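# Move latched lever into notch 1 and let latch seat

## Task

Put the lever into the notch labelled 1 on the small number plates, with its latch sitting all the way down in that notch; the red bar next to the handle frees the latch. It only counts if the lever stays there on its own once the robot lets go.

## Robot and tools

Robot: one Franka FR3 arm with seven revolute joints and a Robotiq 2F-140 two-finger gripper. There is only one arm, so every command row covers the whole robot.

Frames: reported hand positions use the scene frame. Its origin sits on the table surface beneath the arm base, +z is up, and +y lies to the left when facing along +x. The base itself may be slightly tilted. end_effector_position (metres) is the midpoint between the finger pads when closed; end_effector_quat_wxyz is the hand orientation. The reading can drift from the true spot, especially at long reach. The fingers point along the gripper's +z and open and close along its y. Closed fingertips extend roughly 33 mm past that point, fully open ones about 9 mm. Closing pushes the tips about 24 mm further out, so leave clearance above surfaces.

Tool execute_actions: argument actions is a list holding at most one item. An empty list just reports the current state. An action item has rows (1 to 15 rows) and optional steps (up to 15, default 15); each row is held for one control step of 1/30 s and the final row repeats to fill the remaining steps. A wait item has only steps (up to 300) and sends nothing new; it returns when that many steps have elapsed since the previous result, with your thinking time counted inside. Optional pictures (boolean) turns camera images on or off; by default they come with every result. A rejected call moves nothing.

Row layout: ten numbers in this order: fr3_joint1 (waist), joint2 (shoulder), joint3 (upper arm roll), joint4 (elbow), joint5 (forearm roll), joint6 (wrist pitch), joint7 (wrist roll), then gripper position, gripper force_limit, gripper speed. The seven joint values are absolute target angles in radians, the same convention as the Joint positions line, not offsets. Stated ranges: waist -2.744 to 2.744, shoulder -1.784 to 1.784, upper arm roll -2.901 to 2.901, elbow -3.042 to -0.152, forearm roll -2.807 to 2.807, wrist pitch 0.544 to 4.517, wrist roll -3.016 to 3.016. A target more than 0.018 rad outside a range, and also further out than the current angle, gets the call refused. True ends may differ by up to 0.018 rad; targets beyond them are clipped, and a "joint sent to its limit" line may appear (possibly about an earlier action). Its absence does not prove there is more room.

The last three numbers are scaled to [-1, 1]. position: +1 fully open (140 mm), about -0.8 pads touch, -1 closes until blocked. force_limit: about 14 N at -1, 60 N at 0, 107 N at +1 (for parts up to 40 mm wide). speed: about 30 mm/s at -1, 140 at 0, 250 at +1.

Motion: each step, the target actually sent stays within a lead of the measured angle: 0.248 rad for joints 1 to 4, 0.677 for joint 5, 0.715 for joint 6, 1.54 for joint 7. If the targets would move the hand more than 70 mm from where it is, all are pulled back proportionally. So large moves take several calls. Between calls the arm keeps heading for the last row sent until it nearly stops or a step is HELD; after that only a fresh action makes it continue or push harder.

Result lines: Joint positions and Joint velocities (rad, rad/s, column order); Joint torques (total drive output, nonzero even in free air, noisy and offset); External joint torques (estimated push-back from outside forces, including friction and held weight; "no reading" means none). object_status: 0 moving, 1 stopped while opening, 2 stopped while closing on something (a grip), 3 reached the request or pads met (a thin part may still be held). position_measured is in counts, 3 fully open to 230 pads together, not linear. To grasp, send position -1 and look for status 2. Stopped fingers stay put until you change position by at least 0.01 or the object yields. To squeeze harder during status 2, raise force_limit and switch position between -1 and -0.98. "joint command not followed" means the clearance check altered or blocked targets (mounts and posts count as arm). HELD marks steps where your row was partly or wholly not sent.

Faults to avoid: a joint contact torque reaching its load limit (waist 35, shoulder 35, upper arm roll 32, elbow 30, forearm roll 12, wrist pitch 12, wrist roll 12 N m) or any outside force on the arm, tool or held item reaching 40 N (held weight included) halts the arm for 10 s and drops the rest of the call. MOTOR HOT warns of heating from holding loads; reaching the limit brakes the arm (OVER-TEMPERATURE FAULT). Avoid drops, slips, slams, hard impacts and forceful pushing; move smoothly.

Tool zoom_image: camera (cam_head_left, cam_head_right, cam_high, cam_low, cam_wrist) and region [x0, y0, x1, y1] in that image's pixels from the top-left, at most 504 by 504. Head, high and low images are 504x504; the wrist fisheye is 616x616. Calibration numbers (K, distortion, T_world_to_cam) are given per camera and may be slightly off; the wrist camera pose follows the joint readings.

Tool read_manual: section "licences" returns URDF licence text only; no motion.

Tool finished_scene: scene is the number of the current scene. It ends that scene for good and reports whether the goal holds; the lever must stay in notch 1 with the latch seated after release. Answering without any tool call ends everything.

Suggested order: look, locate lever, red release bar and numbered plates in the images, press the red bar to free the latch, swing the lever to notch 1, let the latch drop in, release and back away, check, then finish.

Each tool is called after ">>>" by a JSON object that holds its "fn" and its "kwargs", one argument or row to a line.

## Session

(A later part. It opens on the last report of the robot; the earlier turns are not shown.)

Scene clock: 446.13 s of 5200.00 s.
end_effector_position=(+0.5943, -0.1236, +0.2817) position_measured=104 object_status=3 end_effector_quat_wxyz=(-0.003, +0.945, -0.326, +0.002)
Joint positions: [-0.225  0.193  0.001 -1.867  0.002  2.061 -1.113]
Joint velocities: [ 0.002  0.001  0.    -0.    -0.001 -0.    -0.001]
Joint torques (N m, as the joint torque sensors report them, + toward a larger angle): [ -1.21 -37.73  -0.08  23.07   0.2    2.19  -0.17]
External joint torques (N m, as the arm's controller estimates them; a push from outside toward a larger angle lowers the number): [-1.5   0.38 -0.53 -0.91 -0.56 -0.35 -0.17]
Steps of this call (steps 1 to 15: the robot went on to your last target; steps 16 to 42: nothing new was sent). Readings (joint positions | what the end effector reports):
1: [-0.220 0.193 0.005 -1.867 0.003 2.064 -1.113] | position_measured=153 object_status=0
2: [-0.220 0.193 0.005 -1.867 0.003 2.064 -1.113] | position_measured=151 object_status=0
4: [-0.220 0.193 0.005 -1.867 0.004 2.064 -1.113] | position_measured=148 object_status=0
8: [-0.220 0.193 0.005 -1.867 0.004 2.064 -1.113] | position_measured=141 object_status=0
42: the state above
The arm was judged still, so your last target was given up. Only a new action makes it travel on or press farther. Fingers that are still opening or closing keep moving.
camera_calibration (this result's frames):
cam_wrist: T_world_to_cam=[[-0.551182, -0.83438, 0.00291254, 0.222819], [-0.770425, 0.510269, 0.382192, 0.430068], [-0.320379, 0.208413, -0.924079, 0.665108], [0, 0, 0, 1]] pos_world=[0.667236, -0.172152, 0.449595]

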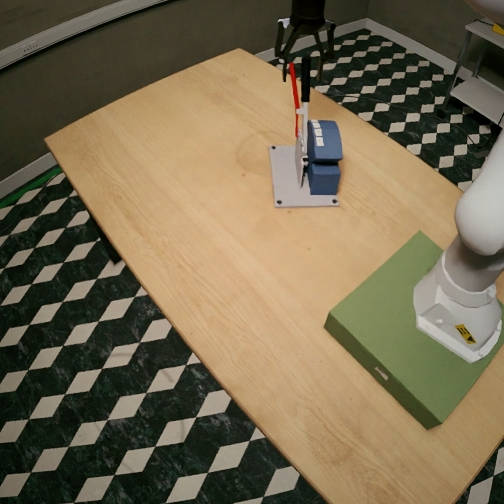

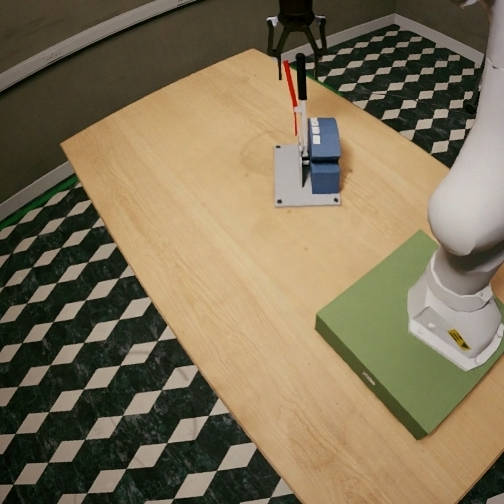

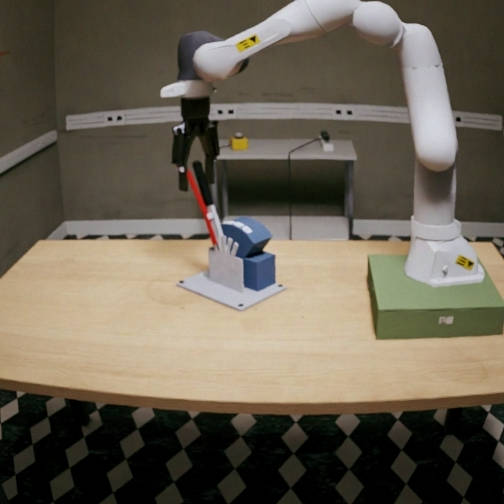

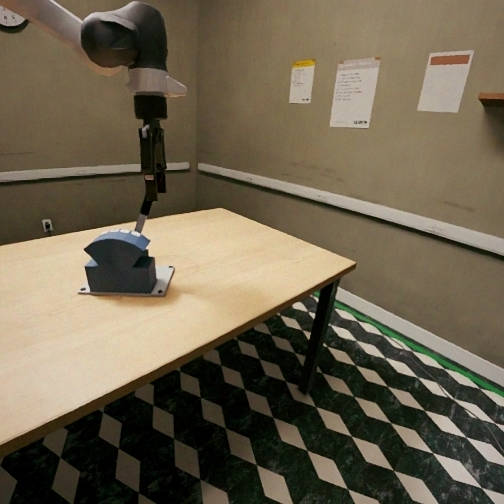

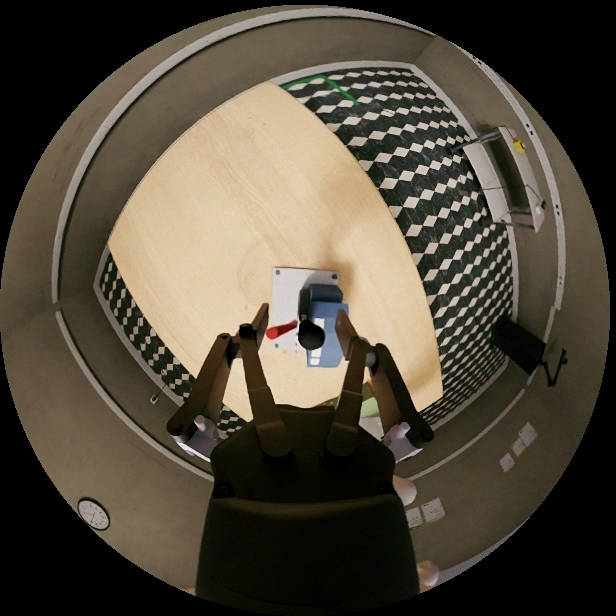

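>>> {"fn": "execute_actions", "kwargs": {
  "actions": [
    {"rows": [[-0.2261,0.19156,0,-1.86688,0,2.05844,-1.1157,0.8,-0.6,0]], "steps": 12}
  ],
  "pictures": false
}}

>>> {"fn": "execute_actions", "kwargs": {
  "actions": [
    {"rows": [[-0.2261,0.19100,0,-1.86474,0,2.05574,-1.1157,0.8,-0.6,0],[-0.2261,0.18942,0,-1.85872,0,2.04814,-1.1157,0.8,-0.6,0],[-0.2261,0.18698,0,-1.84942,0,2.03640,-1.1157,0.8,-0.6,0],[-0.2261,0.18383,0,-1.83743,0,2.02126,-1.1157,0.8,-0.6,0],[-0.2261,0.18013,0,-1.82336,0,2.00349,-1.1157,0.8,-0.6,0],[-0.2261,0.17604,0,-1.80779,0,1.98383,-1.1157,0.8,-0.6,0],[-0.2261,0.17172,0,-1.79132,0,1.96304,-1.1157,0.8,-0.6,0],[-0.2261,0.16732,0,-1.77456,0,1.94188,-1.1157,0.8,-0.6,0],[-0.2261,0.16300,0,-1.75809,0,1.92109,-1.1157,0.8,-0.6,0],[-0.2261,0.15891,0,-1.74252,0,1.90143,-1.1157,0.8,-0.6,0],[-0.2261,0.15521,0,-1.72845,0,1.88366,-1.1157,0.8,-0.6,0],[-0.2261,0.15206,0,-1.71646,0,1.86852,-1.1157,0.8,-0.6,0],[-0.2261,0.14962,0,-1.70716,0,1.85678,-1.1157,0.8,-0.6,0],[-0.2261,0.14804,0,-1.70114,0,1.84918,-1.1157,0.8,-0.6,0],[-0.2261,0.14748,0,-1.69900,0,1.84648,-1.1157,0.8,-0.6,0]], "steps": 15}
  ],
  "pictures": false
}}

>>> {"fn": "execute_actions", "kwargs": {
  "actions": [
    {"steps": 30}
  ]
}}

Scene clock: 465.83 s of 5200.00 s.
end_effector_position=(+0.5941, -0.1237, +0.2818) position_measured=28 object_status=0 end_effector_quat_wxyz=(-0.002, +0.945, -0.326, +0.002)
Joint positions: [-0.225  0.193  0.001 -1.867  0.002  2.061 -1.113]
Joint velocities: [ 0.001 -0.    -0.001  0.     0.001  0.     0.001]
Joint torques (N m, as the joint torque sensors report them, + toward a larger angle): [ -1.43 -37.85   0.18  23.29   0.28   2.21  -0.14]
External joint torques (N m, as the arm's controller estimates them; a push from outside toward a larger angle lowers the number): [-1.52  0.23 -0.09 -0.71 -0.48 -0.34 -0.14]
Steps of this call (steps 1 to 90: nothing new was sent; then 16.30 s passed at rest; steps 91 to 102: all 12 steps of this action). Readings (joint positions | what the end effector reports):
91: [-0.225 0.193 0.001 -1.867 0.002 2.061 -1.113] | position_measured=104 object_status=0
92: [-0.225 0.193 0.001 -1.867 0.002 2.061 -1.113] | position_measured=97 object_status=0
94: [-0.225 0.193 0.001 -1.867 0.002 2.061 -1.113] | position_measured=82 object_status=0
98: [-0.225 0.193 0.001 -1.867 0.002 2.061 -1.113] | position_measured=52 object_status=0
102: the state above

Scene clock: 466.33 s of 5200.00 s.
end_effector_position=(+0.6075, -0.1266, +0.3681) position_measured=28 object_status=3 end_effector_quat_wxyz=(-0.005, +0.945, -0.326, +0.023)
Joint positions: [-0.225  0.149  0.001 -1.713  0.002  1.905 -1.113]
Joint velocities: [-0.001 -0.108  0.     0.235  0.001 -0.316 -0.001]
Joint torques (N m, as the joint torque sensors report them, + toward a larger angle): [ -1.02 -31.76   0.18  20.41   0.29   1.74  -0.13]
External joint torques (N m, as the arm's controller estimates them; a push from outside toward a larger angle lowers the number): [-1.14 -0.24 -0.06 -0.28 -0.47 -0.41 -0.13]
Steps of this call (steps 1 to 15: all 15 steps of this action). Readings (joint positions | what the end effector reports):
1: [-0.225 0.193 0.001 -1.867 0.002 2.061 -1.113] | position_measured=28 object_status=0
2: [-0.225 0.193 0.001 -1.866 0.002 2.059 -1.113] | position_measured=28 object_status=0
4: [-0.225 0.193 0.001 -1.856 0.002 2.049 -1.113] | position_measured=28 object_status=0
8: [-0.225 0.183 0.001 -1.810 0.002 2.006 -1.113] | position_measured=28 object_status=3
15: the state above

Scene clock: 467.33 s of 5200.00 s.
end_effector_position=(+0.5949, -0.1241, +0.3712) position_measured=28 object_status=3 end_effector_quat_wxyz=(-0.003, +0.945, -0.326, +0.004)
Joint positions: [-0.225  0.146  0.001 -1.7    0.002  1.85  -1.113]
Joint velocities: [-0.002 -0.    -0.     0.    -0.001 -0.    -0.   ]
Joint torques (N m, as the joint torque sensors report them, + toward a larger angle): [ -1.24 -35.06   0.15  24.02   0.33   2.15  -0.16]
External joint torques (N m, as the arm's controller estimates them; a push from outside toward a larger angle lowers the number): [-1.14  2.11  0.09 -0.53 -0.49 -0.41 -0.16]
Steps of this call (steps 1 to 30: the robot went on to your last target). Readings (joint positions | what the end effector reports):
1: [-0.225 0.146 0.001 -1.707 0.002 1.896 -1.113] | position_measured=28 object_status=3
2: [-0.225 0.144 0.001 -1.703 0.002 1.888 -1.113] | position_measured=28 object_status=3
4: [-0.225 0.144 0.001 -1.700 0.002 1.876 -1.113] | position_measured=28 object_status=3
8: [-0.225 0.145 0.001 -1.700 0.002 1.861 -1.113] | position_measured=28 object_status=3
30: the state above
The arm was judged still, so your last target was given up. Only a new action makes it travel on or press farther. Fingers that are still opening or closing keep moving.
camera_calibration (this result's frames):
cam_wrist: T_world_to_cam=[[-0.550906, -0.834565, 0.00210761, 0.222629], [-0.771595, 0.510298, 0.379786, 0.39823], [-0.318031, 0.2076, -0.925072, 0.746961], [0, 0, 0, 1]] pos_world=[0.667477, -0.172487, 0.539281]

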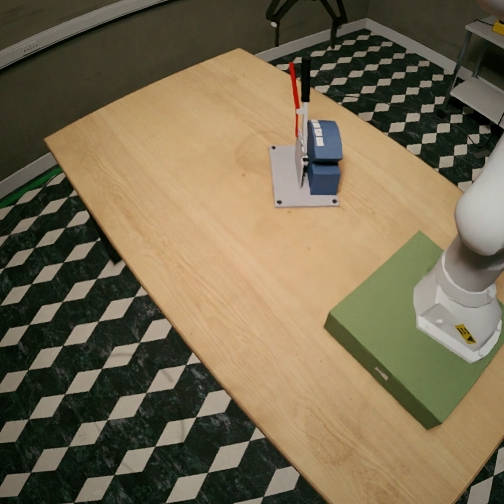

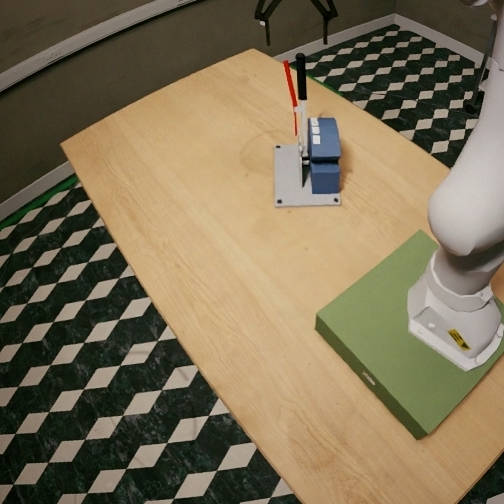

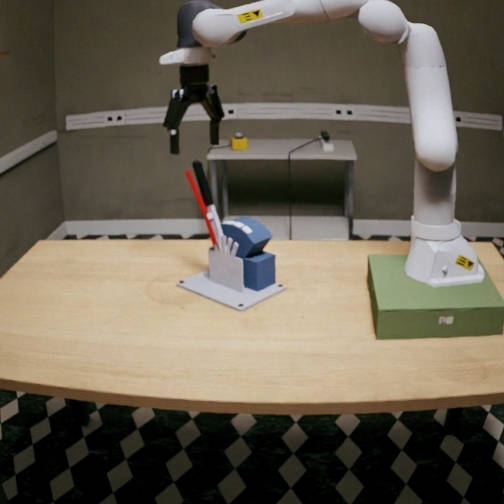

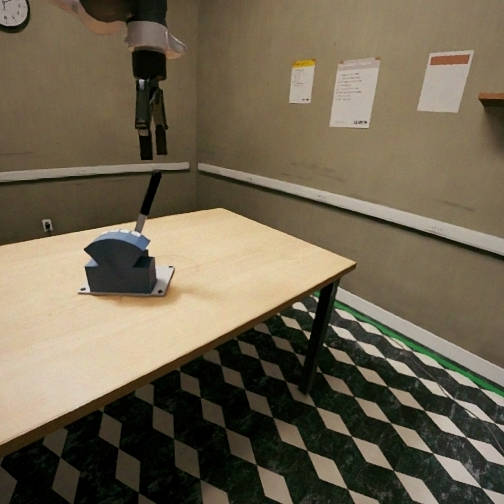

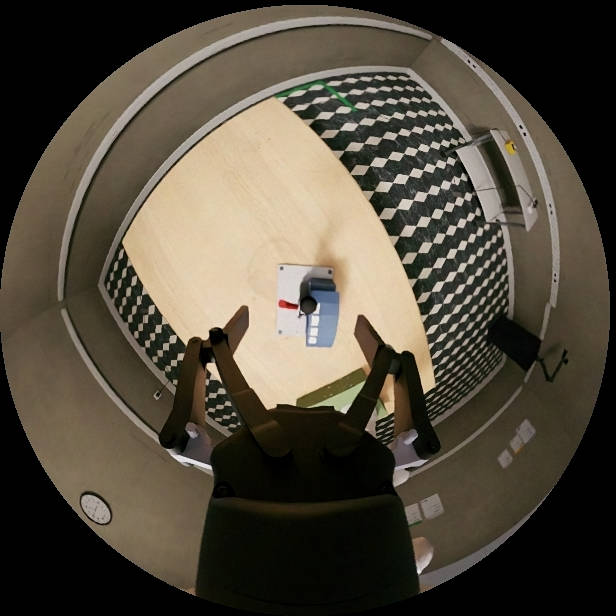

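>>> {"fn": "zoom_image", "kwargs": {
  "camera": "cam_wrist",
  "region": [260, 260, 360, 360]
}}

>>> {"fn": "zoom_image", "kwargs": {
  "camera": "cam_high",
  "region": [170, 150, 290, 290]
}}

Region (260, 260, 360, 360) of cam_wrist's 616x616 image, scaled by 5.040, with more detail than that image has.

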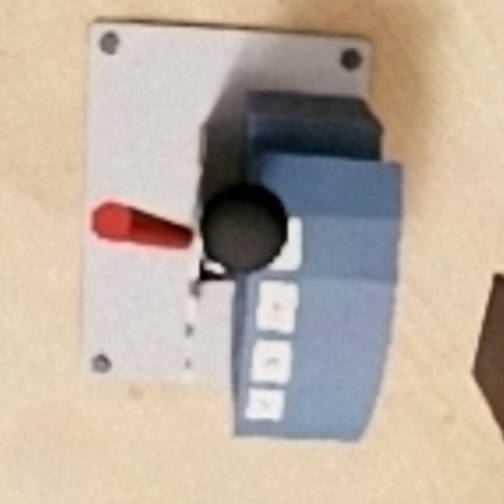

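Region (170, 150, 290, 290) of cam_high's 504x504 image, scaled by 3.600, with more detail than that image has; it fills the left 432 columns of this view, and the rest is white.

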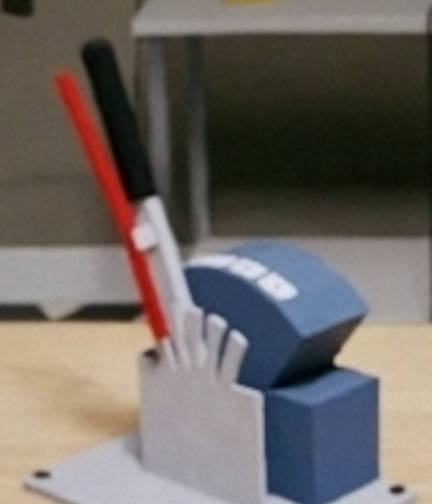

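The lever now sits beside the plate at the end I read earlier as 1. The red bar has sprung fully back, so the latch has dropped. The gripper is clear and nothing is holding the lever.

>>> {"fn": "finished_scene", "kwargs": {
  "scene": 2
}}

The scene is finished: the task was done.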